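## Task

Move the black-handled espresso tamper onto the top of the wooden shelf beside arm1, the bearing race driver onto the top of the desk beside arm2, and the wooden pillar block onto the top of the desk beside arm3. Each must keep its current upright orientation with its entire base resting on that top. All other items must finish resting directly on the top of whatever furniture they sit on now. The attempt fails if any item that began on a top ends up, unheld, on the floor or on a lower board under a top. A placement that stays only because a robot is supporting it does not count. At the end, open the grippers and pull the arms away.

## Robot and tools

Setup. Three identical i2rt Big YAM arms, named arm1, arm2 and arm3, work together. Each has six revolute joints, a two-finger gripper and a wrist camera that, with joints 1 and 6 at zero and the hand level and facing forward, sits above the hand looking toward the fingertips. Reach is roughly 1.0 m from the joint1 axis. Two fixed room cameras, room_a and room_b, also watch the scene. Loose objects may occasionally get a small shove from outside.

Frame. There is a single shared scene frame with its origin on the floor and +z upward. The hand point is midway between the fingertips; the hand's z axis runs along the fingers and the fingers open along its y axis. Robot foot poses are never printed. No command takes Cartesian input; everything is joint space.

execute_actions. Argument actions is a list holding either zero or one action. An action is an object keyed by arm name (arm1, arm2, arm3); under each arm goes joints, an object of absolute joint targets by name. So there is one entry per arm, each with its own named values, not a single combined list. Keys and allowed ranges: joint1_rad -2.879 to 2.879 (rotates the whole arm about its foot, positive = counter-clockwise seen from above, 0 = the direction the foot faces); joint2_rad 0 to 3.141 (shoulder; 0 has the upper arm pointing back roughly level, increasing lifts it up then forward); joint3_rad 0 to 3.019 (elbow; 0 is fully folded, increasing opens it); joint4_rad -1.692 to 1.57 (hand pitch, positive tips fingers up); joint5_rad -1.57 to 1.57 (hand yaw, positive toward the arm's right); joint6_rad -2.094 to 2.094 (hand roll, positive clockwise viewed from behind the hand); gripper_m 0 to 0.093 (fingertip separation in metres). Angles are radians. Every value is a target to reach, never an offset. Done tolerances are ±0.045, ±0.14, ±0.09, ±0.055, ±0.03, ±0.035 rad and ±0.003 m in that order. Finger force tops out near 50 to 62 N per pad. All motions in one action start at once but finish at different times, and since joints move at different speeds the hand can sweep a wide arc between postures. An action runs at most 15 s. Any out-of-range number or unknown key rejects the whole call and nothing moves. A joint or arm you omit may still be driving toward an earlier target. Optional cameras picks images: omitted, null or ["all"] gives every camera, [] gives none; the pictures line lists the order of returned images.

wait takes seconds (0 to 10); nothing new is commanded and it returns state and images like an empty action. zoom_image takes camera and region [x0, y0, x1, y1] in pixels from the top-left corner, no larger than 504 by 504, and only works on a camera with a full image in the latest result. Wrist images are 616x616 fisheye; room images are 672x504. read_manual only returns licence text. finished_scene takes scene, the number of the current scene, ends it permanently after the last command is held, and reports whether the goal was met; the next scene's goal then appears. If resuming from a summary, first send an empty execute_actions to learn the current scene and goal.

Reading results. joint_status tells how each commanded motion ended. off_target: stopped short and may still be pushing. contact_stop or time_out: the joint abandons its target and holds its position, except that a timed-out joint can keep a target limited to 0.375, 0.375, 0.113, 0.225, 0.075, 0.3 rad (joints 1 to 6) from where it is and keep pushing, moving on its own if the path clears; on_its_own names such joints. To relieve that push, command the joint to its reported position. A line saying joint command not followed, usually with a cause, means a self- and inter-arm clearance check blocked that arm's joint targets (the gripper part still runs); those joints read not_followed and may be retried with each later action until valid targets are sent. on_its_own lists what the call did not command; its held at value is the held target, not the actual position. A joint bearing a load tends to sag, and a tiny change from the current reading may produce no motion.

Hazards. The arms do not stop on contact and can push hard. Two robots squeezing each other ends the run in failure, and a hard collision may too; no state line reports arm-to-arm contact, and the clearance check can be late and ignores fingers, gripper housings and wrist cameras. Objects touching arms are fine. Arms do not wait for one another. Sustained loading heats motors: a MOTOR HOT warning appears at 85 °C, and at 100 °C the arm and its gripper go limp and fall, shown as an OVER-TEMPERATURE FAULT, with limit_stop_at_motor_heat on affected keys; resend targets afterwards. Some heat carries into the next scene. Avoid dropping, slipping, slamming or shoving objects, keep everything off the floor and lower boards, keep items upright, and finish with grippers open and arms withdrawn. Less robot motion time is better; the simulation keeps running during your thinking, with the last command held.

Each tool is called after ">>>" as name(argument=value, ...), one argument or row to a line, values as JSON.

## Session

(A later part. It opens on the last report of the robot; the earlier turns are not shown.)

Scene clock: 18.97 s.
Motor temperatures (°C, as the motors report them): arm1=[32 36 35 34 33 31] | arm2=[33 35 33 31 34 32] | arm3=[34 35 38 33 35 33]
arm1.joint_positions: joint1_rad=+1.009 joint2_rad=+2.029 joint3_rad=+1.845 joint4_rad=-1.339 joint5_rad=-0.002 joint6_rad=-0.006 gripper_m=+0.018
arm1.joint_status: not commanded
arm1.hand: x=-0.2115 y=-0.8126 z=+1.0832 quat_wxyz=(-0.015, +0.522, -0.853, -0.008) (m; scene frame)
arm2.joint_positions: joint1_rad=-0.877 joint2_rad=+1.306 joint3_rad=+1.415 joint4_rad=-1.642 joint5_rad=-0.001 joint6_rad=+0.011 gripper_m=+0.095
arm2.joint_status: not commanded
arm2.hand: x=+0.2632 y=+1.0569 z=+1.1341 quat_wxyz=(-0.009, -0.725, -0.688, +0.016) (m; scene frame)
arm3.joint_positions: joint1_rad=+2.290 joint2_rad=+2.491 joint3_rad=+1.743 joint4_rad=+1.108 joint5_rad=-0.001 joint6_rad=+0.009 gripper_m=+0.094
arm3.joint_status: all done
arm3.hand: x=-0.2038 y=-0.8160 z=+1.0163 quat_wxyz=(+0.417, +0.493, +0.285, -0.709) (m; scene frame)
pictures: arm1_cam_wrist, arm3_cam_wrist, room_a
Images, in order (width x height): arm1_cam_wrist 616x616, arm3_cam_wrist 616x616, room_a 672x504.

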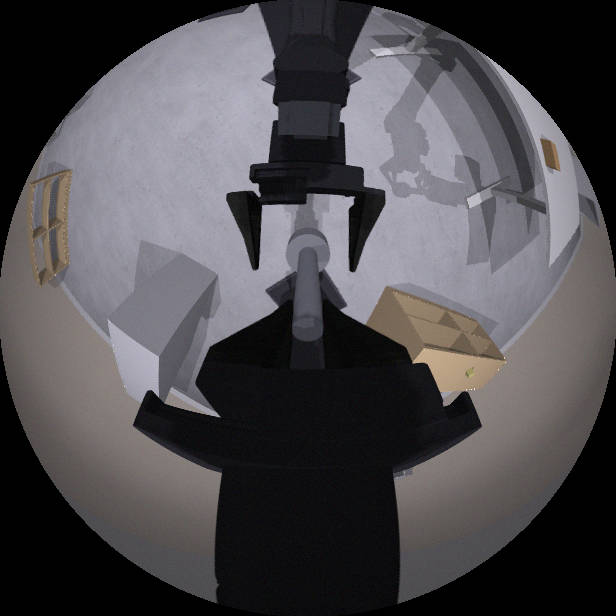

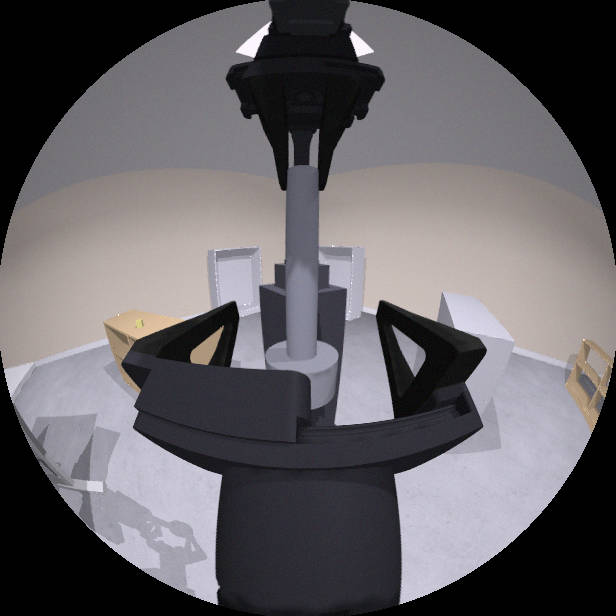

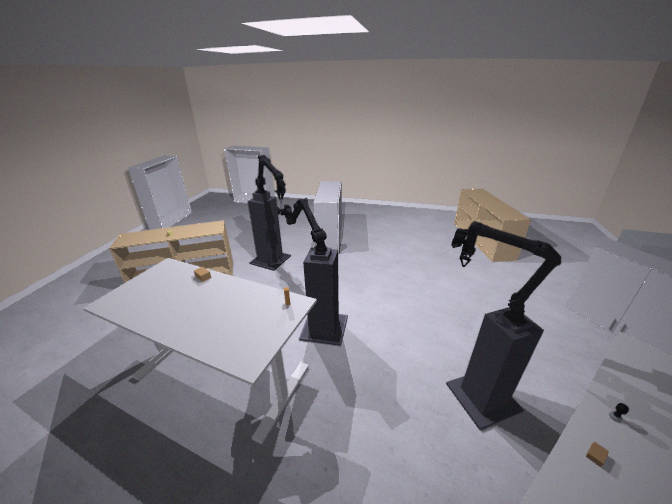

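>>> execute_actions(
  actions=[
    {"arm3":{"joints":{"joint2_rad":2.54,"joint3_rad":1.835,"joint4_rad":1.07}}},
  ],
  cameras=[],
)

>>> execute_actions(
  actions=[
    {"arm3":{"joints":{"gripper_m":0}}},
  ],
  cameras=["arm3_cam_wrist","arm1_cam_wrist"],
)

Scene clock: 20.20 s.
Motor temperatures (°C, as the motors report them): arm1=[32 36 35 34 33 31] | arm2=[33 35 33 31 34 32] | arm3=[34 35 38 33 35 33]
arm1.joint_positions: joint1_rad=+1.009 joint2_rad=+2.029 joint3_rad=+1.845 joint4_rad=-1.339 joint5_rad=-0.002 joint6_rad=-0.006 gripper_m=+0.018
arm1.joint_status: not commanded
arm1.hand: x=-0.2115 y=-0.8126 z=+1.0832 quat_wxyz=(-0.015, +0.522, -0.853, -0.008) (m; scene frame)
arm2.joint_positions: joint1_rad=-0.877 joint2_rad=+1.306 joint3_rad=+1.415 joint4_rad=-1.642 joint5_rad=-0.001 joint6_rad=+0.011 gripper_m=+0.095
arm2.joint_status: not commanded
arm2.hand: x=+0.2632 y=+1.0569 z=+1.1341 quat_wxyz=(-0.009, -0.725, -0.688, +0.016) (m; scene frame)
arm3.joint_positions: joint1_rad=+2.290 joint2_rad=+2.499 joint3_rad=+1.785 joint4_rad=+1.080 joint5_rad=-0.001 joint6_rad=+0.009 gripper_m=+0.094
arm3.joint_status: all done
arm3.hand: x=-0.2085 y=-0.8243 z=+1.0249 quat_wxyz=(+0.418, +0.491, +0.283, -0.710) (m; scene frame)
pictures: none
No camera images: the call's "cameras" was empty. Leave "cameras" out to get every camera's image.

Scene clock: 20.93 s.
Motor temperatures (°C, as the motors report them): arm1=[32 37 35 34 33 31] | arm2=[33 35 33 31 34 32] | arm3=[34 36 38 33 35 33]
arm1.joint_positions: joint1_rad=+1.010 joint2_rad=+2.029 joint3_rad=+1.845 joint4_rad=-1.339 joint5_rad=-0.006 joint6_rad=-0.006 gripper_m=+0.018
arm1.joint_status: not commanded
arm1.hand: x=-0.2126 y=-0.8121 z=+1.0832 quat_wxyz=(-0.014, +0.523, -0.852, -0.010) (m; scene frame)
arm2.joint_positions: joint1_rad=-0.877 joint2_rad=+1.306 joint3_rad=+1.415 joint4_rad=-1.642 joint5_rad=-0.001 joint6_rad=+0.011 gripper_m=+0.095
arm2.joint_status: not commanded
arm2.hand: x=+0.2632 y=+1.0569 z=+1.1341 quat_wxyz=(-0.009, -0.725, -0.688, +0.016) (m; scene frame)
arm3.joint_positions: joint1_rad=+2.292 joint2_rad=+2.499 joint3_rad=+1.785 joint4_rad=+1.080 joint5_rad=-0.002 joint6_rad=+0.008 gripper_m=+0.019
arm3.joint_status: gripper_m off_target (ended at +0.019, target +0.000)
arm3.hand: x=-0.2070 y=-0.8252 z=+1.0248 quat_wxyz=(+0.418, +0.491, +0.284, -0.710) (m; scene frame)
pictures: arm1_cam_wrist, arm3_cam_wrist
Images, in order (width x height): arm1_cam_wrist 616x616, arm3_cam_wrist 616x616.

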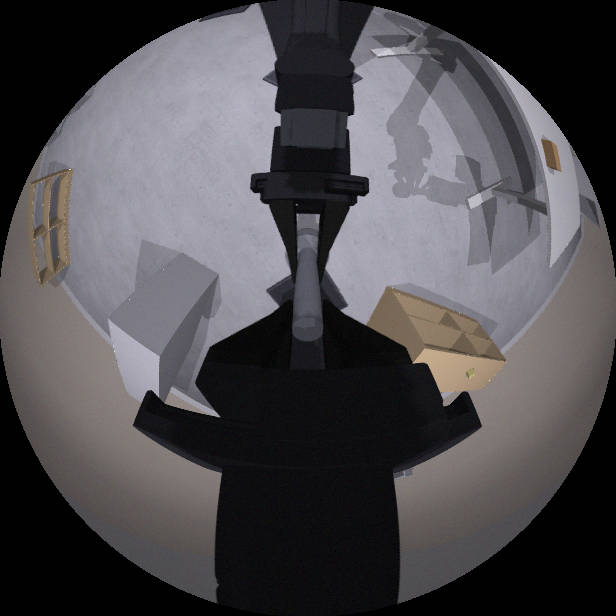

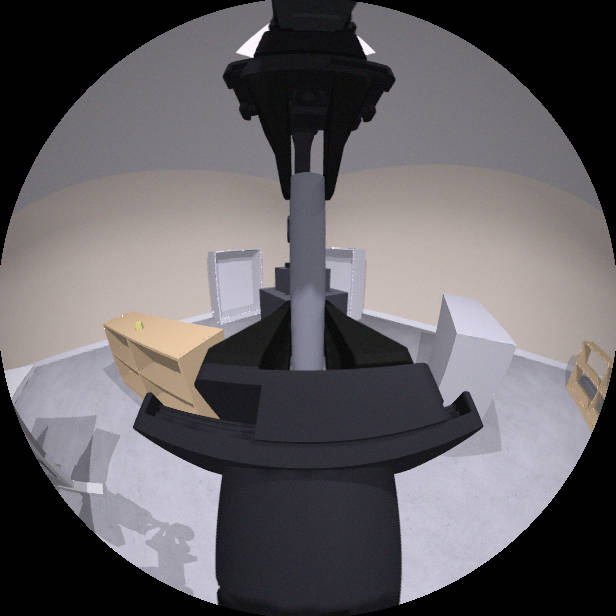

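>>> execute_actions(
  actions=[
    {"arm1":{"joints":{"gripper_m":0.093}}},
  ],
  cameras=[],
)

>>> execute_actions(
  actions=[
    {"arm1":{"joints":{"joint2_rad":1.6,"joint4_rad":-1.65}}},
  ],
  cameras=[],
)

>>> execute_actions(
  actions=[
    {"arm3":{"joints":{"joint1_rad":-0.368}}},
  ],
  cameras=["arm3_cam_wrist","room_a"],
)

Scene clock: 22.10 s.
Motor temperatures (°C, as the motors report them): arm1=[32 37 36 34 33 31] | arm2=[33 35 33 31 34 32] | arm3=[34 36 39 33 35 33]
arm1.joint_positions: joint1_rad=+1.010 joint2_rad=+2.020 joint3_rad=+1.845 joint4_rad=-1.340 joint5_rad=-0.004 joint6_rad=-0.006 gripper_m=+0.093
arm1.joint_status: all done
arm1.hand: x=-0.2124 y=-0.8123 z=+1.0891 quat_wxyz=(-0.018, +0.523, -0.852, -0.012) (m; scene frame)
arm2.joint_positions: joint1_rad=-0.877 joint2_rad=+1.306 joint3_rad=+1.415 joint4_rad=-1.642 joint5_rad=-0.001 joint6_rad=+0.011 gripper_m=+0.095
arm2.joint_status: not commanded
arm2.hand: x=+0.2632 y=+1.0569 z=+1.1341 quat_wxyz=(-0.009, -0.725, -0.688, +0.016) (m; scene frame)
arm3.joint_positions: joint1_rad=+2.292 joint2_rad=+2.557 joint3_rad=+1.785 joint4_rad=+1.053 joint5_rad=-0.002 joint6_rad=+0.008 gripper_m=+0.019
arm3.joint_status: not commanded
arm3.hand: x=-0.2075 y=-0.8261 z=+0.9685 quat_wxyz=(+0.405, +0.520, +0.301, -0.688) (m; scene frame)
pictures: none
No camera images: the call's "cameras" was empty. Leave "cameras" out to get every camera's image.

Scene clock: 23.70 s.
Motor temperatures (°C, as the motors report them): arm1=[32 37 36 34 33 31] | arm2=[33 35 33 31 34 32] | arm3=[34 37 39 33 35 33]
arm1.joint_positions: joint1_rad=+1.010 joint2_rad=+1.616 joint3_rad=+1.873 joint4_rad=-1.641 joint5_rad=-0.004 joint6_rad=-0.006 gripper_m=+0.093
arm1.joint_status: all done
arm1.hand: x=-0.2647 y=-0.9117 z=+1.3214 quat_wxyz=(-0.074, +0.521, -0.849, -0.045) (m; scene frame)
arm2.joint_positions: joint1_rad=-0.877 joint2_rad=+1.306 joint3_rad=+1.415 joint4_rad=-1.642 joint5_rad=-0.001 joint6_rad=+0.011 gripper_m=+0.095
arm2.joint_status: not commanded
arm2.hand: x=+0.2632 y=+1.0569 z=+1.1341 quat_wxyz=(-0.009, -0.725, -0.688, +0.016) (m; scene frame)
arm3.joint_positions: joint1_rad=+2.292 joint2_rad=+2.557 joint3_rad=+1.785 joint4_rad=+1.053 joint5_rad=-0.002 joint6_rad=+0.008 gripper_m=+0.019
arm3.joint_status: not commanded
arm3.hand: x=-0.2075 y=-0.8261 z=+0.9685 quat_wxyz=(+0.405, +0.520, +0.301, -0.688) (m; scene frame)
pictures: none
No camera images: the call's "cameras" was empty. Leave "cameras" out to get every camera's image.

Scene clock: 26.67 s.
Motor temperatures (°C, as the motors report them): arm1=[32 37 36 34 33 31] | arm2=[33 35 33 31 34 32] | arm3=[34 37 40 33 35 33]
arm1.joint_positions: joint1_rad=+1.010 joint2_rad=+1.616 joint3_rad=+1.873 joint4_rad=-1.641 joint5_rad=-0.004 joint6_rad=-0.006 gripper_m=+0.093
arm1.joint_status: not commanded
arm1.hand: x=-0.2647 y=-0.9117 z=+1.3214 quat_wxyz=(-0.074, +0.521, -0.849, -0.045) (m; scene frame)
arm2.joint_positions: joint1_rad=-0.877 joint2_rad=+1.306 joint3_rad=+1.415 joint4_rad=-1.642 joint5_rad=-0.001 joint6_rad=+0.011 gripper_m=+0.095
arm2.joint_status: not commanded
arm2.hand: x=+0.2632 y=+1.0569 z=+1.1341 quat_wxyz=(-0.009, -0.725, -0.688, +0.016) (m; scene frame)
arm3.joint_positions: joint1_rad=-0.358 joint2_rad=+2.557 joint3_rad=+1.795 joint4_rad=+1.046 joint5_rad=+0.000 joint6_rad=+0.006 gripper_m=+0.019
arm3.joint_status: all done
arm3.hand: x=+0.2509 y=+0.8314 z=+0.9725 quat_wxyz=(-0.571, +0.417, -0.431, -0.561) (m; scene frame)
pictures: arm3_cam_wrist, room_a
Images, in order (width x height): arm3_cam_wrist 616x616, room_a 672x504.

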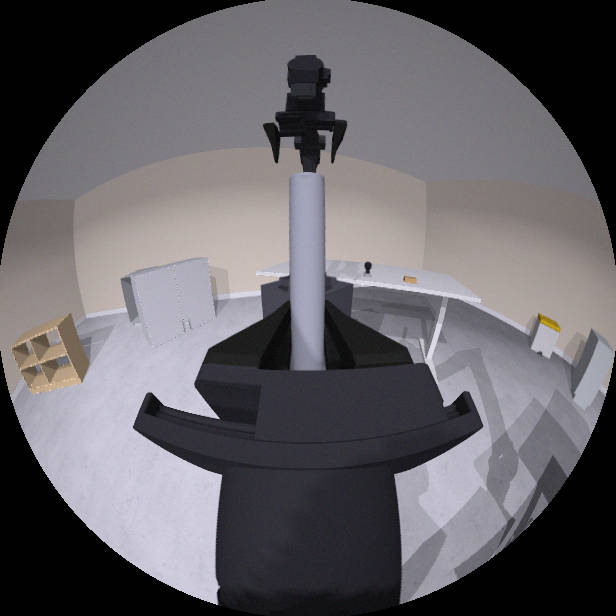

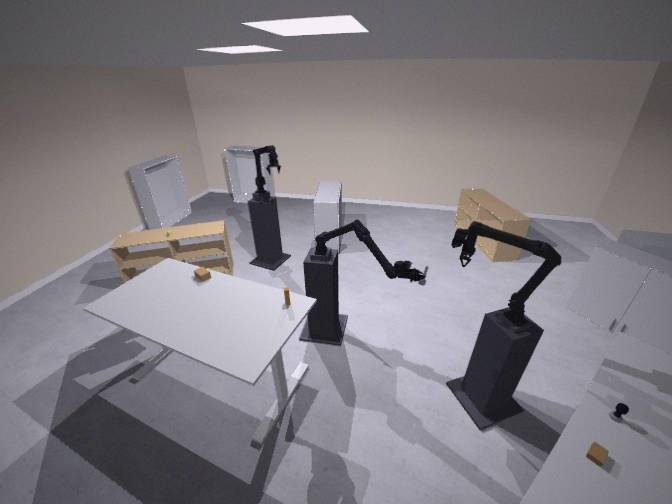

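>>> execute_actions(
  actions=[
    {"arm3":{"joints":{"joint2_rad":2.69,"joint4_rad":1.37}}},
  ],
  cameras=[],
)

>>> execute_actions(
  actions=[
    {"arm2":{"joints":{"joint1_rad":-0.89,"joint2_rad":1.97,"joint3_rad":1.99,"joint4_rad":-1.54}}},
  ],
  cameras=["arm2_cam_wrist","room_a"],
)

Scene clock: 28.10 s.
Motor temperatures (°C, as the motors report them): arm1=[32 36 36 34 33 31] | arm2=[33 35 33 31 34 32] | arm3=[34 38 40 33 35 33]
arm1.joint_positions: joint1_rad=+1.010 joint2_rad=+1.616 joint3_rad=+1.873 joint4_rad=-1.641 joint5_rad=-0.004 joint6_rad=-0.006 gripper_m=+0.093
arm1.joint_status: not commanded
arm1.hand: x=-0.2647 y=-0.9117 z=+1.3214 quat_wxyz=(-0.074, +0.521, -0.849, -0.045) (m; scene frame)
arm2.joint_positions: joint1_rad=-0.877 joint2_rad=+1.306 joint3_rad=+1.415 joint4_rad=-1.642 joint5_rad=-0.001 joint6_rad=+0.011 gripper_m=+0.095
arm2.joint_status: not commanded
arm2.hand: x=+0.2632 y=+1.0569 z=+1.1341 quat_wxyz=(-0.009, -0.725, -0.688, +0.016) (m; scene frame)
arm3.joint_positions: joint1_rad=-0.358 joint2_rad=+2.732 joint3_rad=+1.795 joint4_rad=+1.330 joint5_rad=+0.000 joint6_rad=+0.006 gripper_m=+0.019
arm3.joint_status: all done
arm3.hand: x=+0.2500 y=+0.7936 z=+0.8901 quat_wxyz=(-0.593, +0.386, -0.399, -0.583) (m; scene frame)
pictures: none
No camera images: the call's "cameras" was empty. Leave "cameras" out to get every camera's image.

Scene clock: 29.77 s.
Motor temperatures (°C, as the motors report them): arm1=[32 36 36 34 33 31] | arm2=[33 35 34 31 34 32] | arm3=[34 38 40 33 35 33]
arm1.joint_positions: joint1_rad=+1.010 joint2_rad=+1.616 joint3_rad=+1.873 joint4_rad=-1.641 joint5_rad=-0.004 joint6_rad=-0.006 gripper_m=+0.093
arm1.joint_status: not commanded
arm1.hand: x=-0.2647 y=-0.9117 z=+1.3214 quat_wxyz=(-0.074, +0.521, -0.849, -0.045) (m; scene frame)
arm2.joint_positions: joint1_rad=-0.881 joint2_rad=+1.968 joint3_rad=+1.938 joint4_rad=-1.544 joint5_rad=-0.001 joint6_rad=+0.011 gripper_m=+0.095
arm2.joint_status: all done
arm2.hand: x=+0.2499 y=+0.8230 z=+1.0195 quat_wxyz=(+0.006, -0.727, -0.687, +0.001) (m; scene frame)
arm3.joint_positions: joint1_rad=-0.358 joint2_rad=+2.732 joint3_rad=+1.795 joint4_rad=+1.330 joint5_rad=+0.000 joint6_rad=+0.006 gripper_m=+0.019
arm3.joint_status: not commanded
arm3.hand: x=+0.2500 y=+0.7936 z=+0.8901 quat_wxyz=(-0.593, +0.386, -0.399, -0.583) (m; scene frame)
pictures: arm2_cam_wrist, room_a
Images, in order (width x height): arm2_cam_wrist 616x616, room_a 672x504.

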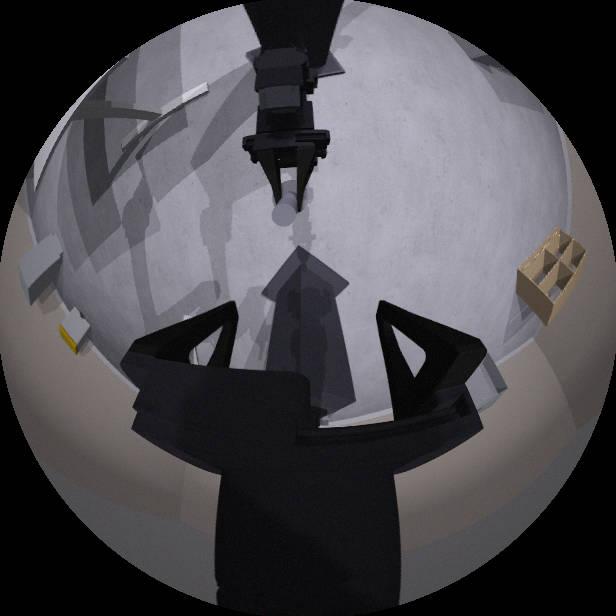

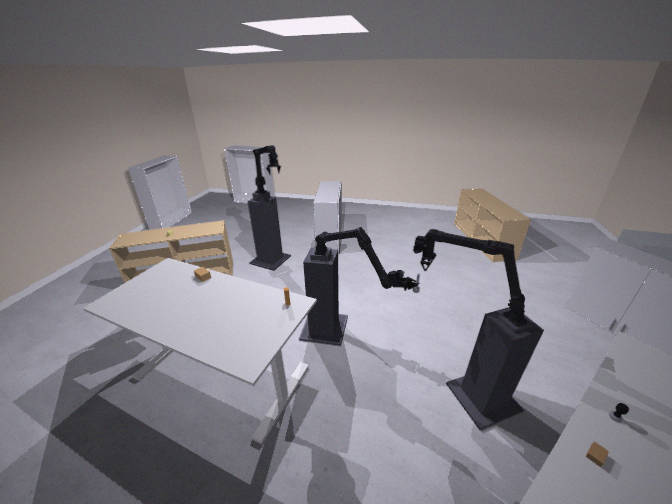

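>>> execute_actions(
  actions=[
    {"arm2":{"joints":{"joint1_rad":-0.85,"joint2_rad":2.06,"joint3_rad":2.1,"joint4_rad":-1.56}}},
  ],
  cameras=[],
)

>>> execute_actions(
  actions=[
    {"arm2":{"joints":{"joint2_rad":2.113,"joint3_rad":1.99,"joint4_rad":-1.447}}},
  ],
  cameras=["arm2_cam_wrist","arm3_cam_wrist"],
)

Scene clock: 30.73 s.
Motor temperatures (°C, as the motors report them): arm1=[32 36 36 34 33 31] | arm2=[33 35 34 31 34 32] | arm3=[34 39 40 33 35 33]
arm1.joint_positions: joint1_rad=+1.010 joint2_rad=+1.616 joint3_rad=+1.873 joint4_rad=-1.641 joint5_rad=-0.004 joint6_rad=-0.006 gripper_m=+0.093
arm1.joint_status: not commanded
arm1.hand: x=-0.2647 y=-0.9117 z=+1.3214 quat_wxyz=(-0.074, +0.521, -0.849, -0.045) (m; scene frame)
arm2.joint_positions: joint1_rad=-0.852 joint2_rad=+2.044 joint3_rad=+2.048 joint4_rad=-1.553 joint5_rad=-0.001 joint6_rad=+0.011 gripper_m=+0.095
arm2.joint_status: all done
arm2.hand: x=+0.2671 y=+0.7921 z=+1.0156 quat_wxyz=(-0.003, -0.717, -0.697, +0.010) (m; scene frame)
arm3.joint_positions: joint1_rad=-0.358 joint2_rad=+2.732 joint3_rad=+1.795 joint4_rad=+1.330 joint5_rad=+0.000 joint6_rad=+0.006 gripper_m=+0.019
arm3.joint_status: not commanded
arm3.hand: x=+0.2500 y=+0.7936 z=+0.8901 quat_wxyz=(-0.593, +0.386, -0.399, -0.583) (m; scene frame)
pictures: none
No camera images: the call's "cameras" was empty. Leave "cameras" out to get every camera's image.

Scene clock: 31.67 s.
Motor temperatures (°C, as the motors report them): arm1=[32 36 36 34 33 31] | arm2=[33 35 34 31 34 32] | arm3=[34 39 41 33 35 33]
arm1.joint_positions: joint1_rad=+1.010 joint2_rad=+1.616 joint3_rad=+1.873 joint4_rad=-1.641 joint5_rad=-0.004 joint6_rad=-0.006 gripper_m=+0.093
arm1.joint_status: not commanded
arm1.hand: x=-0.2647 y=-0.9117 z=+1.3214 quat_wxyz=(-0.074, +0.521, -0.849, -0.045) (m; scene frame)
arm2.joint_positions: joint1_rad=-0.852 joint2_rad=+2.107 joint3_rad=+1.999 joint4_rad=-1.458 joint5_rad=-0.001 joint6_rad=+0.011 gripper_m=+0.095
arm2.joint_status: all done
arm2.hand: x=+0.2663 y=+0.7802 z=+0.9573 quat_wxyz=(+0.003, -0.717, -0.697, +0.004) (m; scene frame)
arm3.joint_positions: joint1_rad=-0.358 joint2_rad=+2.732 joint3_rad=+1.795 joint4_rad=+1.330 joint5_rad=+0.000 joint6_rad=+0.006 gripper_m=+0.019
arm3.joint_status: not commanded
arm3.hand: x=+0.2500 y=+0.7936 z=+0.8901 quat_wxyz=(-0.593, +0.386, -0.399, -0.583) (m; scene frame)
pictures: arm2_cam_wrist, arm3_cam_wrist
Images, in order (width x height): arm2_cam_wrist 616x616, arm3_cam_wrist 616x616.

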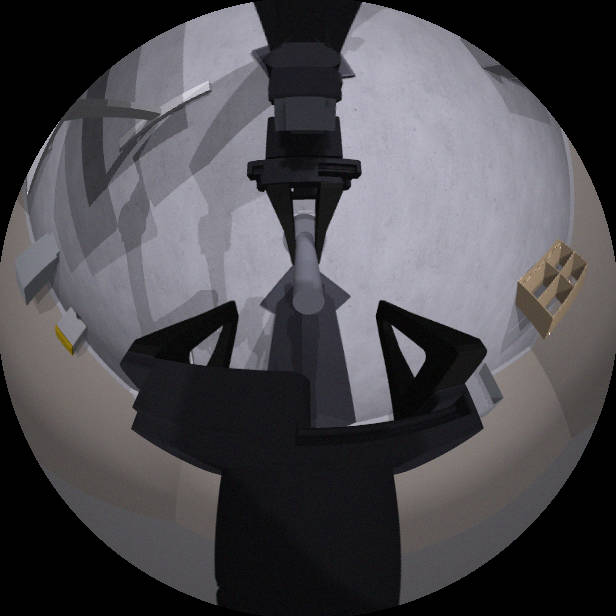

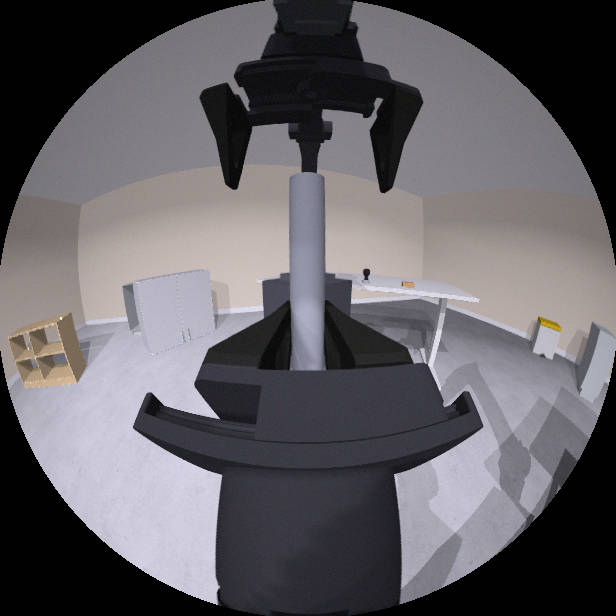

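>>> execute_actions(
  actions=[
    {"arm2":{"joints":{"joint2_rad":2.142,"joint4_rad":-1.37}}},
  ],
  cameras=["arm2_cam_wrist"],
)

>>> execute_actions(
  actions=[
    {"arm2":{"joints":{"gripper_m":0}}},
  ],
  cameras=["arm2_cam_wrist","arm3_cam_wrist"],
)

Scene clock: 32.53 s.
Motor temperatures (°C, as the motors report them): arm1=[32 36 36 34 33 31] | arm2=[33 35 34 31 34 32] | arm3=[34 39 41 33 35 33]
arm1.joint_positions: joint1_rad=+1.010 joint2_rad=+1.616 joint3_rad=+1.873 joint4_rad=-1.641 joint5_rad=-0.004 joint6_rad=-0.006 gripper_m=+0.093
arm1.joint_status: not commanded
arm1.hand: x=-0.2647 y=-0.9117 z=+1.3214 quat_wxyz=(-0.074, +0.521, -0.849, -0.045) (m; scene frame)
arm2.joint_positions: joint1_rad=-0.852 joint2_rad=+2.120 joint3_rad=+1.999 joint4_rad=-1.382 joint5_rad=-0.001 joint6_rad=+0.011 gripper_m=+0.095
arm2.joint_status: all done
arm2.hand: x=+0.2659 y=+0.7614 z=+0.9498 quat_wxyz=(-0.019, -0.716, -0.697, +0.026) (m; scene frame)
arm3.joint_positions: joint1_rad=-0.358 joint2_rad=+2.732 joint3_rad=+1.795 joint4_rad=+1.330 joint5_rad=+0.000 joint6_rad=+0.006 gripper_m=+0.019
arm3.joint_status: not commanded
arm3.hand: x=+0.2500 y=+0.7936 z=+0.8901 quat_wxyz=(-0.593, +0.386, -0.399, -0.583) (m; scene frame)
pictures: arm2_cam_wrist
Images, in order (width x height): arm2_cam_wrist 616x616.

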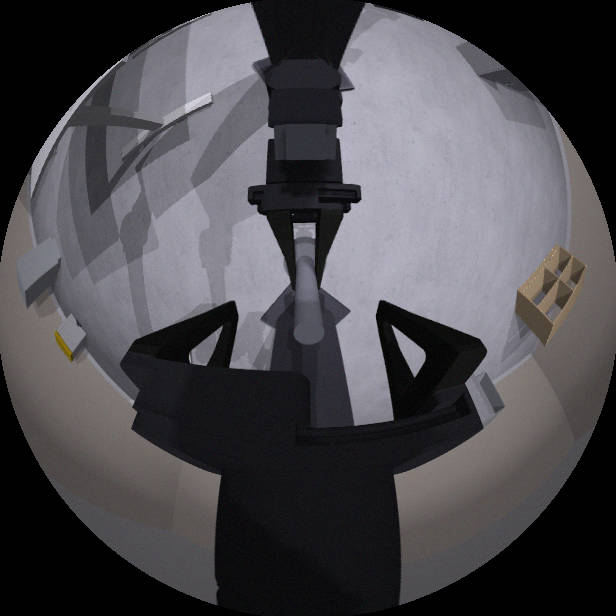

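Scene clock: 33.27 s.
Motor temperatures (°C, as the motors report them): arm1=[32 36 36 34 33 31] | arm2=[33 36 34 31 34 32] | arm3=[34 39 41 33 35 33]
arm1.joint_positions: joint1_rad=+1.010 joint2_rad=+1.616 joint3_rad=+1.873 joint4_rad=-1.641 joint5_rad=-0.004 joint6_rad=-0.006 gripper_m=+0.093
arm1.joint_status: not commanded
arm1.hand: x=-0.2647 y=-0.9117 z=+1.3214 quat_wxyz=(-0.074, +0.521, -0.849, -0.045) (m; scene frame)
arm2.joint_positions: joint1_rad=-0.852 joint2_rad=+2.120 joint3_rad=+1.999 joint4_rad=-1.364 joint5_rad=+0.000 joint6_rad=+0.011 gripper_m=+0.001
arm2.joint_status: all done
arm2.hand: x=+0.2656 y=+0.7572 z=+0.9501 quat_wxyz=(-0.025, -0.716, -0.697, +0.033) (m; scene frame)
arm3.joint_positions: joint1_rad=-0.358 joint2_rad=+2.732 joint3_rad=+1.795 joint4_rad=+1.329 joint5_rad=+0.001 joint6_rad=+0.006 gripper_m=+0.019
arm3.joint_status: not commanded
arm3.hand: x=+0.2504 y=+0.7937 z=+0.8897 quat_wxyz=(-0.594, +0.387, -0.399, -0.582) (m; scene frame)
pictures: arm2_cam_wrist, arm3_cam_wrist
Images, in order (width x height): arm2_cam_wrist 616x616, arm3_cam_wrist 616x616.

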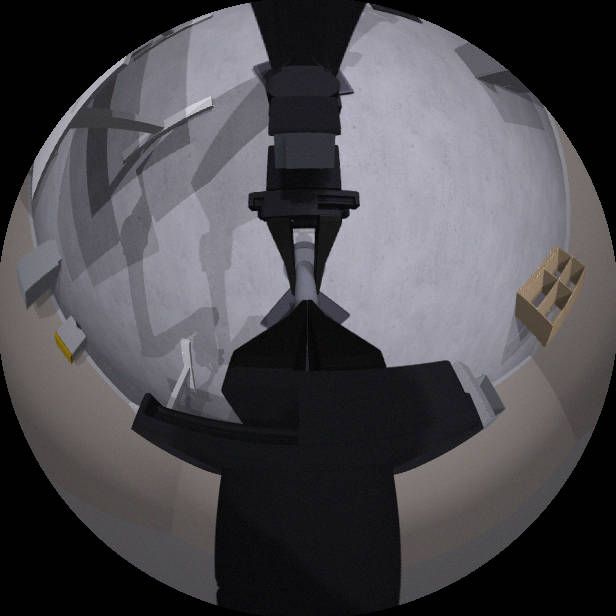

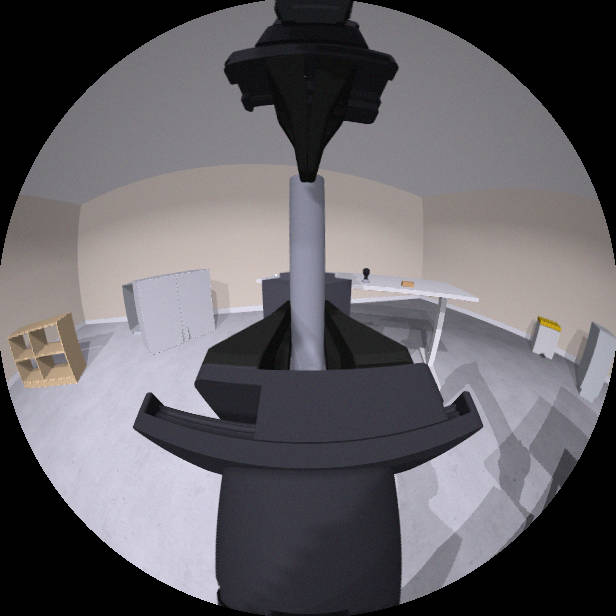

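Too far forward and too high.

>>> execute_actions(
  actions=[
    {"arm2":{"joints":{"gripper_m":0.08}}},
  ],
  cameras=[],
)

>>> execute_actions(
  actions=[
    {"arm2":{"joints":{"joint2_rad":2.175,"joint4_rad":-1.4}}},
  ],
  cameras=["arm2_cam_wrist"],
)

>>> execute_actions(
  actions=[
    {"arm2":{"joints":{"gripper_m":0}}},
  ],
  cameras=["arm2_cam_wrist","arm3_cam_wrist"],
)

Scene clock: 34.10 s.
Motor temperatures (°C, as the motors report them): arm1=[32 36 36 34 33 31] | arm2=[33 36 34 31 34 32] | arm3=[34 40 41 33 35 33]
arm1.joint_positions: joint1_rad=+1.010 joint2_rad=+1.616 joint3_rad=+1.873 joint4_rad=-1.641 joint5_rad=-0.004 joint6_rad=-0.006 gripper_m=+0.093
arm1.joint_status: not commanded
arm1.hand: x=-0.2647 y=-0.9117 z=+1.3214 quat_wxyz=(-0.074, +0.521, -0.849, -0.045) (m; scene frame)
arm2.joint_positions: joint1_rad=-0.852 joint2_rad=+2.120 joint3_rad=+1.999 joint4_rad=-1.364 joint5_rad=+0.000 joint6_rad=+0.011 gripper_m=+0.080
arm2.joint_status: all done
arm2.hand: x=+0.2656 y=+0.7572 z=+0.9501 quat_wxyz=(-0.025, -0.716, -0.697, +0.033) (m; scene frame)
arm3.joint_positions: joint1_rad=-0.358 joint2_rad=+2.732 joint3_rad=+1.795 joint4_rad=+1.329 joint5_rad=+0.001 joint6_rad=+0.006 gripper_m=+0.019
arm3.joint_status: not commanded
arm3.hand: x=+0.2504 y=+0.7937 z=+0.8898 quat_wxyz=(-0.594, +0.387, -0.399, -0.582) (m; scene frame)
pictures: none
No camera images: the call's "cameras" was empty. Leave "cameras" out to get every camera's image.

Scene clock: 34.87 s.
Motor temperatures (°C, as the motors report them): arm1=[32 36 36 34 33 31] | arm2=[33 36 34 31 34 32] | arm3=[34 40 41 33 35 33]
arm1.joint_positions: joint1_rad=+1.010 joint2_rad=+1.616 joint3_rad=+1.873 joint4_rad=-1.641 joint5_rad=-0.004 joint6_rad=-0.006 gripper_m=+0.093
arm1.joint_status: not commanded
arm1.hand: x=-0.2647 y=-0.9117 z=+1.3214 quat_wxyz=(-0.074, +0.521, -0.849, -0.045) (m; scene frame)
arm2.joint_positions: joint1_rad=-0.852 joint2_rad=+2.161 joint3_rad=+1.999 joint4_rad=-1.390 joint5_rad=+0.000 joint6_rad=+0.011 gripper_m=+0.080
arm2.joint_status: all done
arm2.hand: x=+0.2654 y=+0.7643 z=+0.9229 quat_wxyz=(-0.001, -0.717, -0.697, +0.009) (m; scene frame)
arm3.joint_positions: joint1_rad=-0.358 joint2_rad=+2.732 joint3_rad=+1.795 joint4_rad=+1.329 joint5_rad=+0.001 joint6_rad=+0.006 gripper_m=+0.019
arm3.joint_status: not commanded
arm3.hand: x=+0.2504 y=+0.7937 z=+0.8898 quat_wxyz=(-0.594, +0.387, -0.399, -0.582) (m; scene frame)
pictures: arm2_cam_wrist
Images, in order (width x height): arm2_cam_wrist 616x616.

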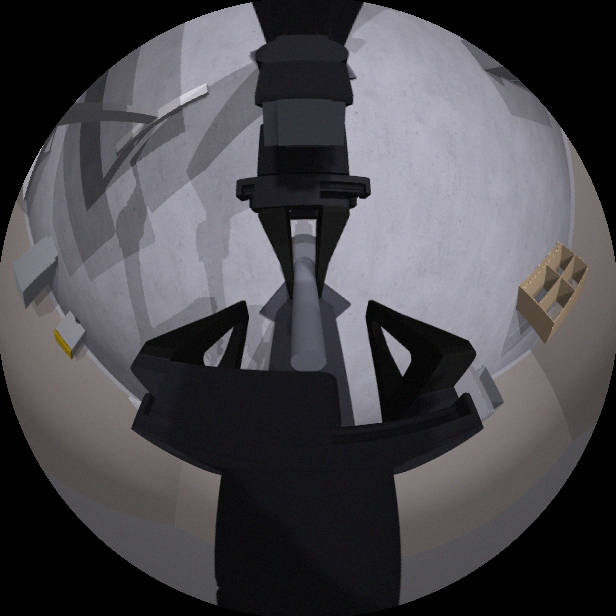

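Scene clock: 35.53 s.
Motor temperatures (°C, as the motors report them): arm1=[32 36 36 34 33 31] | arm2=[33 36 34 31 34 32] | arm3=[34 40 41 33 35 33]
arm1.joint_positions: joint1_rad=+1.010 joint2_rad=+1.616 joint3_rad=+1.873 joint4_rad=-1.641 joint5_rad=-0.004 joint6_rad=-0.006 gripper_m=+0.093
arm1.joint_status: not commanded
arm1.hand: x=-0.2647 y=-0.9117 z=+1.3214 quat_wxyz=(-0.074, +0.521, -0.849, -0.045) (m; scene frame)
arm2.joint_positions: joint1_rad=-0.852 joint2_rad=+2.161 joint3_rad=+1.999 joint4_rad=-1.390 joint5_rad=-0.002 joint6_rad=+0.009 gripper_m=+0.019
arm2.joint_status: gripper_m off_target (ended at +0.019, target +0.000)
arm2.hand: x=+0.2658 y=+0.7642 z=+0.9229 quat_wxyz=(-0.002, -0.716, -0.698, +0.008) (m; scene frame)
arm3.joint_positions: joint1_rad=-0.359 joint2_rad=+2.732 joint3_rad=+1.795 joint4_rad=+1.330 joint5_rad=+0.002 joint6_rad=+0.007 gripper_m=+0.019
arm3.joint_status: not commanded
arm3.hand: x=+0.2508 y=+0.7936 z=+0.8900 quat_wxyz=(-0.594, +0.386, -0.399, -0.583) (m; scene frame)
pictures: arm2_cam_wrist, arm3_cam_wrist
Images, in order (width x height): arm2_cam_wrist 616x616, arm3_cam_wrist 616x616.

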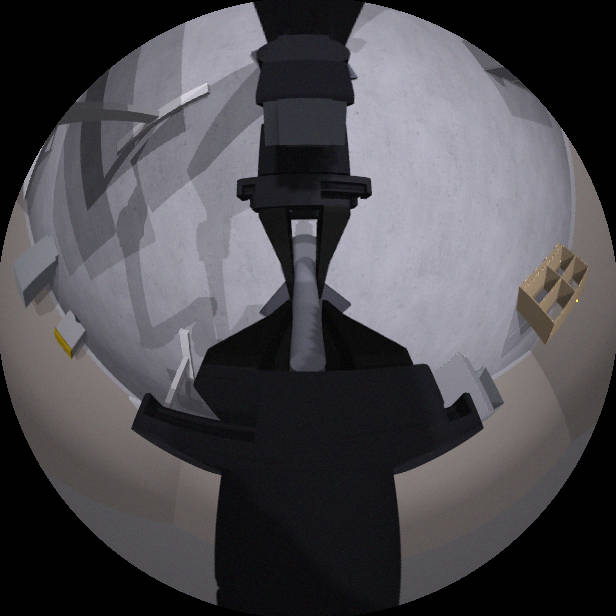

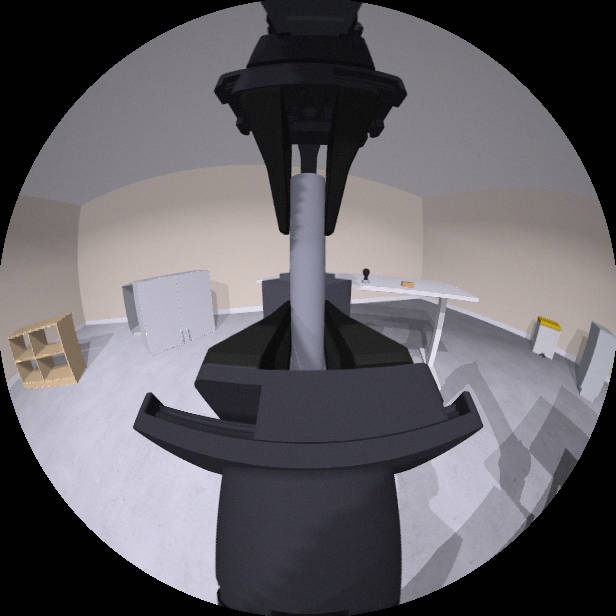

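>>> execute_actions(
  actions=[
    {"arm2":{"joints":{"joint2_rad":2.12,"joint3_rad":2.03}},"arm3":{"joints":{"joint2_rad":2.75,"joint3_rad":1.79,"joint4_rad":1.33}}},
  ],
  cameras=[],
)

>>> execute_actions(
  actions=[
    {"arm3":{"joints":{"gripper_m":0.093}}},
  ],
  cameras=[],
)

>>> execute_actions(
  actions=[
    {"arm3":{"joints":{"joint2_rad":2.65,"joint3_rad":1.3,"joint4_rad":1.57}}},
  ],
  cameras=["room_a"],
)

>>> execute_actions(
  actions=[
    {"arm2":{"joints":{"joint2_rad":2.0,"joint4_rad":-1.5}}},
  ],
  cameras=[],
)

>>> execute_actions(
  actions=[
    {"arm2":{"joints":{"joint1_rad":2.0}}},
  ],
  cameras=["room_a","arm2_cam_wrist","arm3_cam_wrist"],
)

Scene clock: 38.47 s.
Motor temperatures (°C, as the motors report them): arm1=[32 36 36 34 33 31] | arm2=[33 36 34 31 34 32] | arm3=[34 40 41 33 35 33]
arm1.joint_positions: joint1_rad=+1.010 joint2_rad=+1.616 joint3_rad=+1.873 joint4_rad=-1.641 joint5_rad=-0.004 joint6_rad=-0.006 gripper_m=+0.093
arm1.joint_status: not commanded
arm1.hand: x=-0.2647 y=-0.9117 z=+1.3214 quat_wxyz=(-0.074, +0.521, -0.849, -0.045) (m; scene frame)
arm2.joint_positions: joint1_rad=-0.852 joint2_rad=+2.155 joint3_rad=+1.999 joint4_rad=-1.391 joint5_rad=-0.002 joint6_rad=+0.008 gripper_m=+0.019
arm2.joint_status: all done
arm2.hand: x=+0.2659 y=+0.7643 z=+0.9269 quat_wxyz=(-0.004, -0.716, -0.698, +0.010) (m; scene frame)
arm3.joint_positions: joint1_rad=-0.359 joint2_rad=+2.732 joint3_rad=+1.795 joint4_rad=+1.329 joint5_rad=+0.002 joint6_rad=+0.007 gripper_m=+0.019
arm3.joint_status: all done
arm3.hand: x=+0.2508 y=+0.7937 z=+0.8897 quat_wxyz=(-0.593, +0.386, -0.400, -0.582) (m; scene frame)
pictures: none
No camera images: the call's "cameras" was empty. Leave "cameras" out to get every camera's image.

Scene clock: 39.17 s.
Motor temperatures (°C, as the motors report them): arm1=[32 36 36 34 33 31] | arm2=[33 36 34 31 34 32] | arm3=[34 40 41 33 35 33]
arm1.joint_positions: joint1_rad=+1.010 joint2_rad=+1.616 joint3_rad=+1.873 joint4_rad=-1.641 joint5_rad=-0.004 joint6_rad=-0.006 gripper_m=+0.093
arm1.joint_status: not commanded
arm1.hand: x=-0.2647 y=-0.9117 z=+1.3214 quat_wxyz=(-0.074, +0.521, -0.849, -0.045) (m; scene frame)
arm2.joint_positions: joint1_rad=-0.852 joint2_rad=+2.155 joint3_rad=+1.999 joint4_rad=-1.391 joint5_rad=-0.002 joint6_rad=+0.008 gripper_m=+0.019
arm2.joint_status: not commanded
arm2.hand: x=+0.2659 y=+0.7643 z=+0.9271 quat_wxyz=(-0.004, -0.716, -0.698, +0.010) (m; scene frame)
arm3.joint_positions: joint1_rad=-0.359 joint2_rad=+2.732 joint3_rad=+1.795 joint4_rad=+1.329 joint5_rad=+0.002 joint6_rad=+0.007 gripper_m=+0.093
arm3.joint_status: all done
arm3.hand: x=+0.2508 y=+0.7937 z=+0.8897 quat_wxyz=(-0.593, +0.386, -0.400, -0.582) (m; scene frame)
pictures: none
No camera images: the call's "cameras" was empty. Leave "cameras" out to get every camera's image.

Scene clock: 40.40 s.
Motor temperatures (°C, as the motors report them): arm1=[32 36 36 34 33 31] | arm2=[33 37 35 31 34 32] | arm3=[34 40 41 33 35 33]
arm1.joint_positions: joint1_rad=+1.010 joint2_rad=+1.616 joint3_rad=+1.873 joint4_rad=-1.641 joint5_rad=-0.004 joint6_rad=-0.006 gripper_m=+0.093
arm1.joint_status: not commanded
arm1.hand: x=-0.2647 y=-0.9117 z=+1.3214 quat_wxyz=(-0.074, +0.521, -0.849, -0.045) (m; scene frame)
arm2.joint_positions: joint1_rad=-0.852 joint2_rad=+2.155 joint3_rad=+1.999 joint4_rad=-1.391 joint5_rad=-0.002 joint6_rad=+0.008 gripper_m=+0.019
arm2.joint_status: not commanded
arm2.hand: x=+0.2659 y=+0.7643 z=+0.9271 quat_wxyz=(-0.004, -0.716, -0.698, +0.010) (m; scene frame)
arm3.joint_positions: joint1_rad=-0.359 joint2_rad=+2.639 joint3_rad=+1.304 joint4_rad=+1.553 joint5_rad=+0.002 joint6_rad=+0.007 gripper_m=+0.093
arm3.joint_status: all done
joint sent to its limit — the command would take arm3.joint4_rad past its upper limit, so that joint was sent only as far as its limit.
arm3.hand: x=+0.2475 y=+0.6597 z=+0.8199 quat_wxyz=(-0.557, +0.435, -0.450, -0.546) (m; scene frame)
pictures: room_a
Images, in order (width x height): room_a 672x504.

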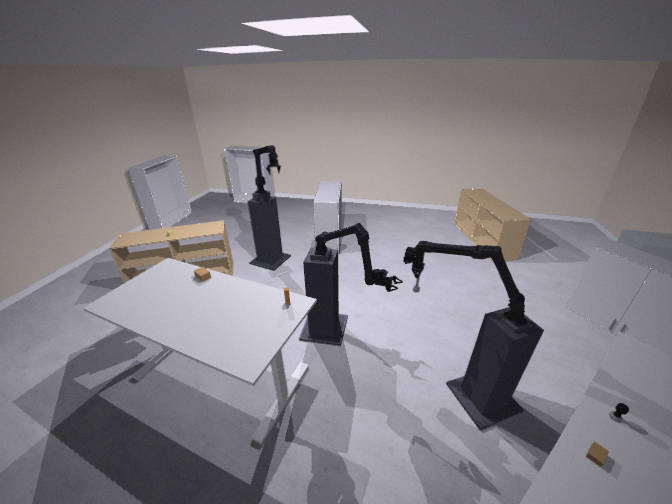

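Scene clock: 41.67 s.
Motor temperatures (°C, as the motors report them): arm1=[32 36 36 34 33 31] | arm2=[33 37 35 31 34 32] | arm3=[34 40 40 33 35 33]
arm1.joint_positions: joint1_rad=+1.010 joint2_rad=+1.616 joint3_rad=+1.873 joint4_rad=-1.641 joint5_rad=-0.004 joint6_rad=-0.006 gripper_m=+0.093
arm1.joint_status: not commanded
arm1.hand: x=-0.2647 y=-0.9117 z=+1.3214 quat_wxyz=(-0.074, +0.521, -0.849, -0.045) (m; scene frame)
arm2.joint_positions: joint1_rad=-0.852 joint2_rad=+2.013 joint3_rad=+1.999 joint4_rad=-1.491 joint5_rad=-0.002 joint6_rad=+0.008 gripper_m=+0.019
arm2.joint_status: all done
arm2.hand: x=+0.2672 y=+0.7911 z=+1.0162 quat_wxyz=(-0.019, -0.715, -0.698, +0.025) (m; scene frame)
arm3.joint_positions: joint1_rad=-0.359 joint2_rad=+2.639 joint3_rad=+1.304 joint4_rad=+1.553 joint5_rad=+0.002 joint6_rad=+0.007 gripper_m=+0.093
arm3.joint_status: not commanded
arm3.hand: x=+0.2475 y=+0.6597 z=+0.8199 quat_wxyz=(-0.557, +0.435, -0.450, -0.546) (m; scene frame)
pictures: none
No camera images: the call's "cameras" was empty. Leave "cameras" out to get every camera's image.

Scene clock: 44.43 s.
Motor temperatures (°C, as the motors report them): arm1=[32 36 36 34 33 31] | arm2=[34 37 35 31 34 32] | arm3=[34 40 40 33 35 33]
arm1.joint_positions: joint1_rad=+1.010 joint2_rad=+1.616 joint3_rad=+1.873 joint4_rad=-1.641 joint5_rad=-0.004 joint6_rad=-0.006 gripper_m=+0.093
arm1.joint_status: not commanded
arm1.hand: x=-0.2647 y=-0.9117 z=+1.3214 quat_wxyz=(-0.074, +0.521, -0.849, -0.045) (m; scene frame)
arm2.joint_positions: joint1_rad=+1.994 joint2_rad=+2.034 joint3_rad=+1.999 joint4_rad=-1.490 joint5_rad=-0.001 joint6_rad=+0.008 gripper_m=+0.019
arm2.joint_status: all done
arm2.hand: x=+0.4765 y=+2.0478 z=+1.0058 quat_wxyz=(-0.015, +0.585, -0.811, -0.019) (m; scene frame)
arm3.joint_positions: joint1_rad=-0.359 joint2_rad=+2.639 joint3_rad=+1.304 joint4_rad=+1.553 joint5_rad=+0.002 joint6_rad=+0.007 gripper_m=+0.093
arm3.joint_status: not commanded
arm3.hand: x=+0.2475 y=+0.6597 z=+0.8199 quat_wxyz=(-0.557, +0.435, -0.450, -0.546) (m; scene frame)
pictures: arm2_cam_wrist, arm3_cam_wrist, room_a
Images, in order (width x height): arm2_cam_wrist 616x616, arm3_cam_wrist 616x616, room_a 672x504.

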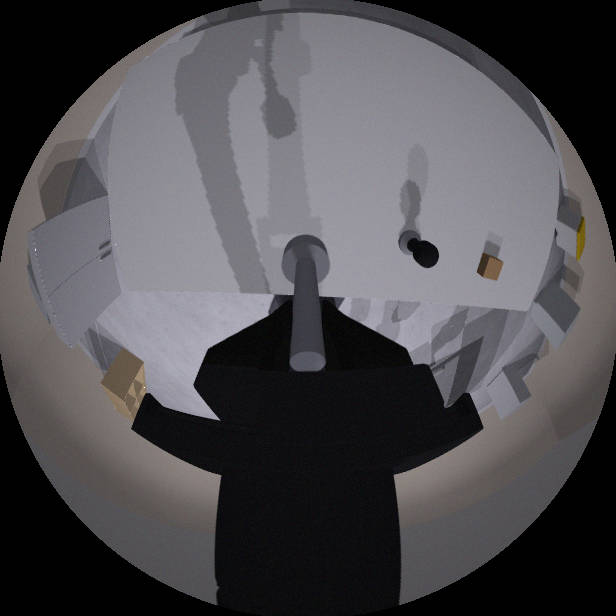

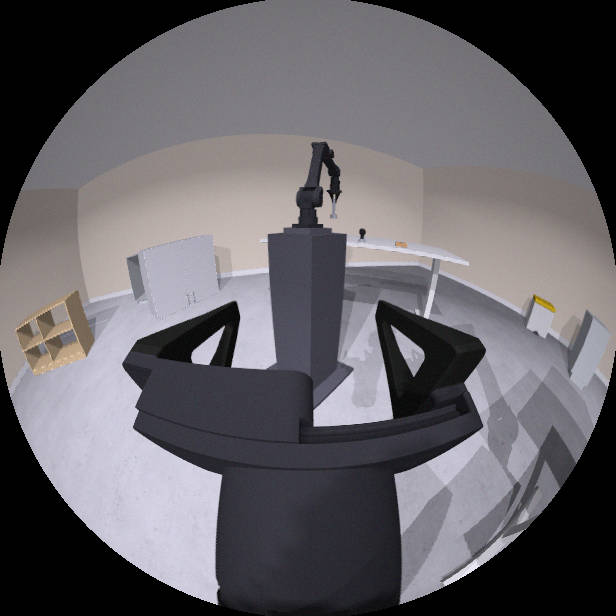

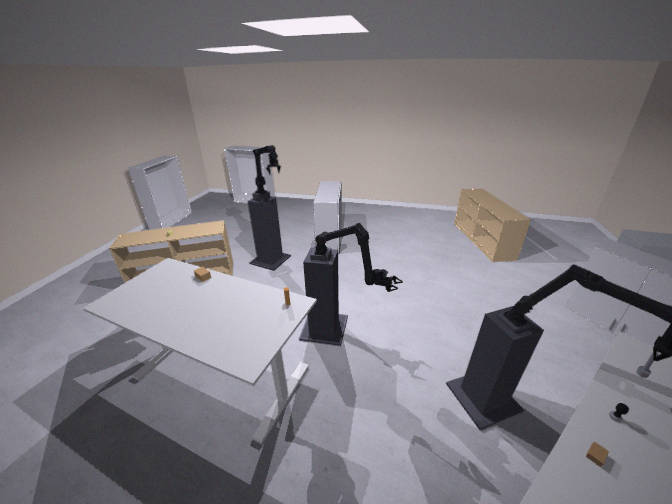

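>>> execute_actions(
  actions=[
    {"arm2":{"joints":{"joint2_rad":2.22,"joint4_rad":-1.31}}},
  ],
  cameras=["room_a","arm2_cam_wrist"],
)

>>> zoom_image(
  camera="room_a",
  region=[572,330,672,430],
)

Scene clock: 45.87 s.
Motor temperatures (°C, as the motors report them): arm1=[32 36 36 34 33 31] | arm2=[34 37 35 31 34 32] | arm3=[34 40 39 33 35 33]
arm1.joint_positions: joint1_rad=+1.010 joint2_rad=+1.616 joint3_rad=+1.873 joint4_rad=-1.641 joint5_rad=-0.004 joint6_rad=-0.006 gripper_m=+0.093
arm1.joint_status: not commanded
arm1.hand: x=-0.2647 y=-0.9117 z=+1.3214 quat_wxyz=(-0.074, +0.521, -0.849, -0.045) (m; scene frame)
arm2.joint_positions: joint1_rad=+1.995 joint2_rad=+2.249 joint3_rad=+1.999 joint4_rad=-1.317 joint5_rad=-0.003 joint6_rad=+0.008 gripper_m=+0.019
arm2.joint_status: all done
arm2.hand: x=+0.4856 y=+2.0852 z=+0.8679 quat_wxyz=(+0.003, +0.586, -0.811, -0.007) (m; scene frame)
arm3.joint_positions: joint1_rad=-0.359 joint2_rad=+2.639 joint3_rad=+1.304 joint4_rad=+1.553 joint5_rad=+0.002 joint6_rad=+0.007 gripper_m=+0.093
arm3.joint_status: not commanded
arm3.hand: x=+0.2475 y=+0.6597 z=+0.8199 quat_wxyz=(-0.557, +0.435, -0.450, -0.546) (m; scene frame)
pictures: arm2_cam_wrist, room_a
Images, in order (width x height): arm2_cam_wrist 616x616, room_a 672x504.

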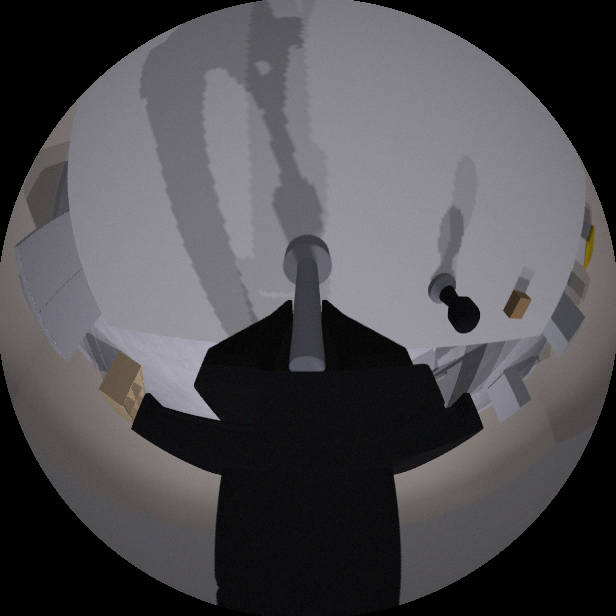

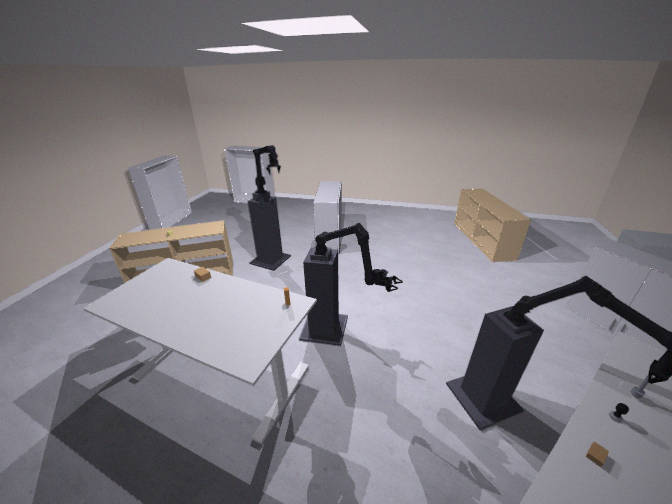

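Region (572, 330, 672, 430) of room_a's 672x504 image, scaled by 5.040, with more detail than that image has.

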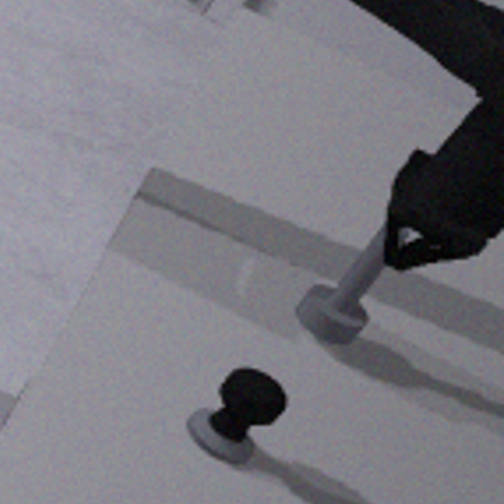

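>>> execute_actions(
  actions=[
    {"arm2":{"joints":{"joint2_rad":2.265,"joint4_rad":-1.28}}},
  ],
  cameras=["arm2_cam_wrist"],
)

Scene clock: 46.73 s.
Motor temperatures (°C, as the motors report them): arm1=[32 36 36 34 33 31] | arm2=[34 38 35 31 34 32] | arm3=[34 40 39 33 35 33]
arm1.joint_positions: joint1_rad=+1.010 joint2_rad=+1.616 joint3_rad=+1.873 joint4_rad=-1.641 joint5_rad=-0.004 joint6_rad=-0.006 gripper_m=+0.093
arm1.joint_status: not commanded
arm1.hand: x=-0.2647 y=-0.9117 z=+1.3214 quat_wxyz=(-0.074, +0.521, -0.849, -0.045) (m; scene frame)
arm2.joint_positions: joint1_rad=+1.995 joint2_rad=+2.278 joint3_rad=+1.999 joint4_rad=-1.288 joint5_rad=-0.003 joint6_rad=+0.008 gripper_m=+0.019
arm2.joint_status: all done
arm2.hand: x=+0.4867 y=+2.0894 z=+0.8487 quat_wxyz=(+0.003, +0.586, -0.811, -0.007) (m; scene frame)
arm3.joint_positions: joint1_rad=-0.359 joint2_rad=+2.639 joint3_rad=+1.304 joint4_rad=+1.553 joint5_rad=+0.002 joint6_rad=+0.007 gripper_m=+0.093
arm3.joint_status: not commanded
arm3.hand: x=+0.2475 y=+0.6597 z=+0.8199 quat_wxyz=(-0.557, +0.435, -0.450, -0.546) (m; scene frame)
pictures: arm2_cam_wrist
Images, in order (width x height): arm2_cam_wrist 616x616.

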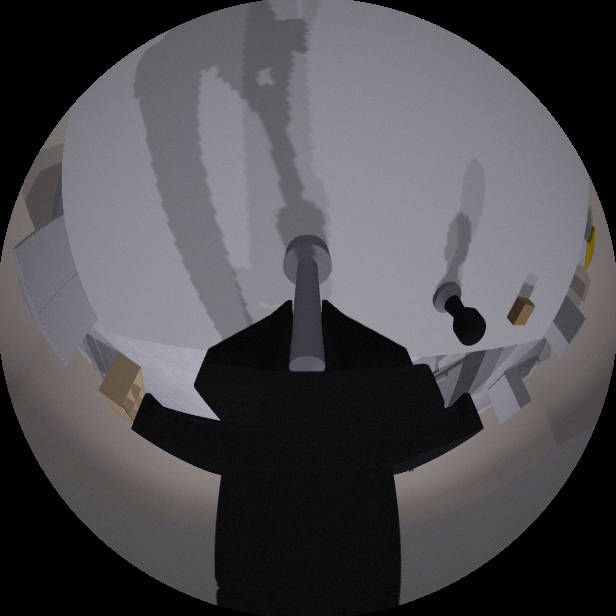

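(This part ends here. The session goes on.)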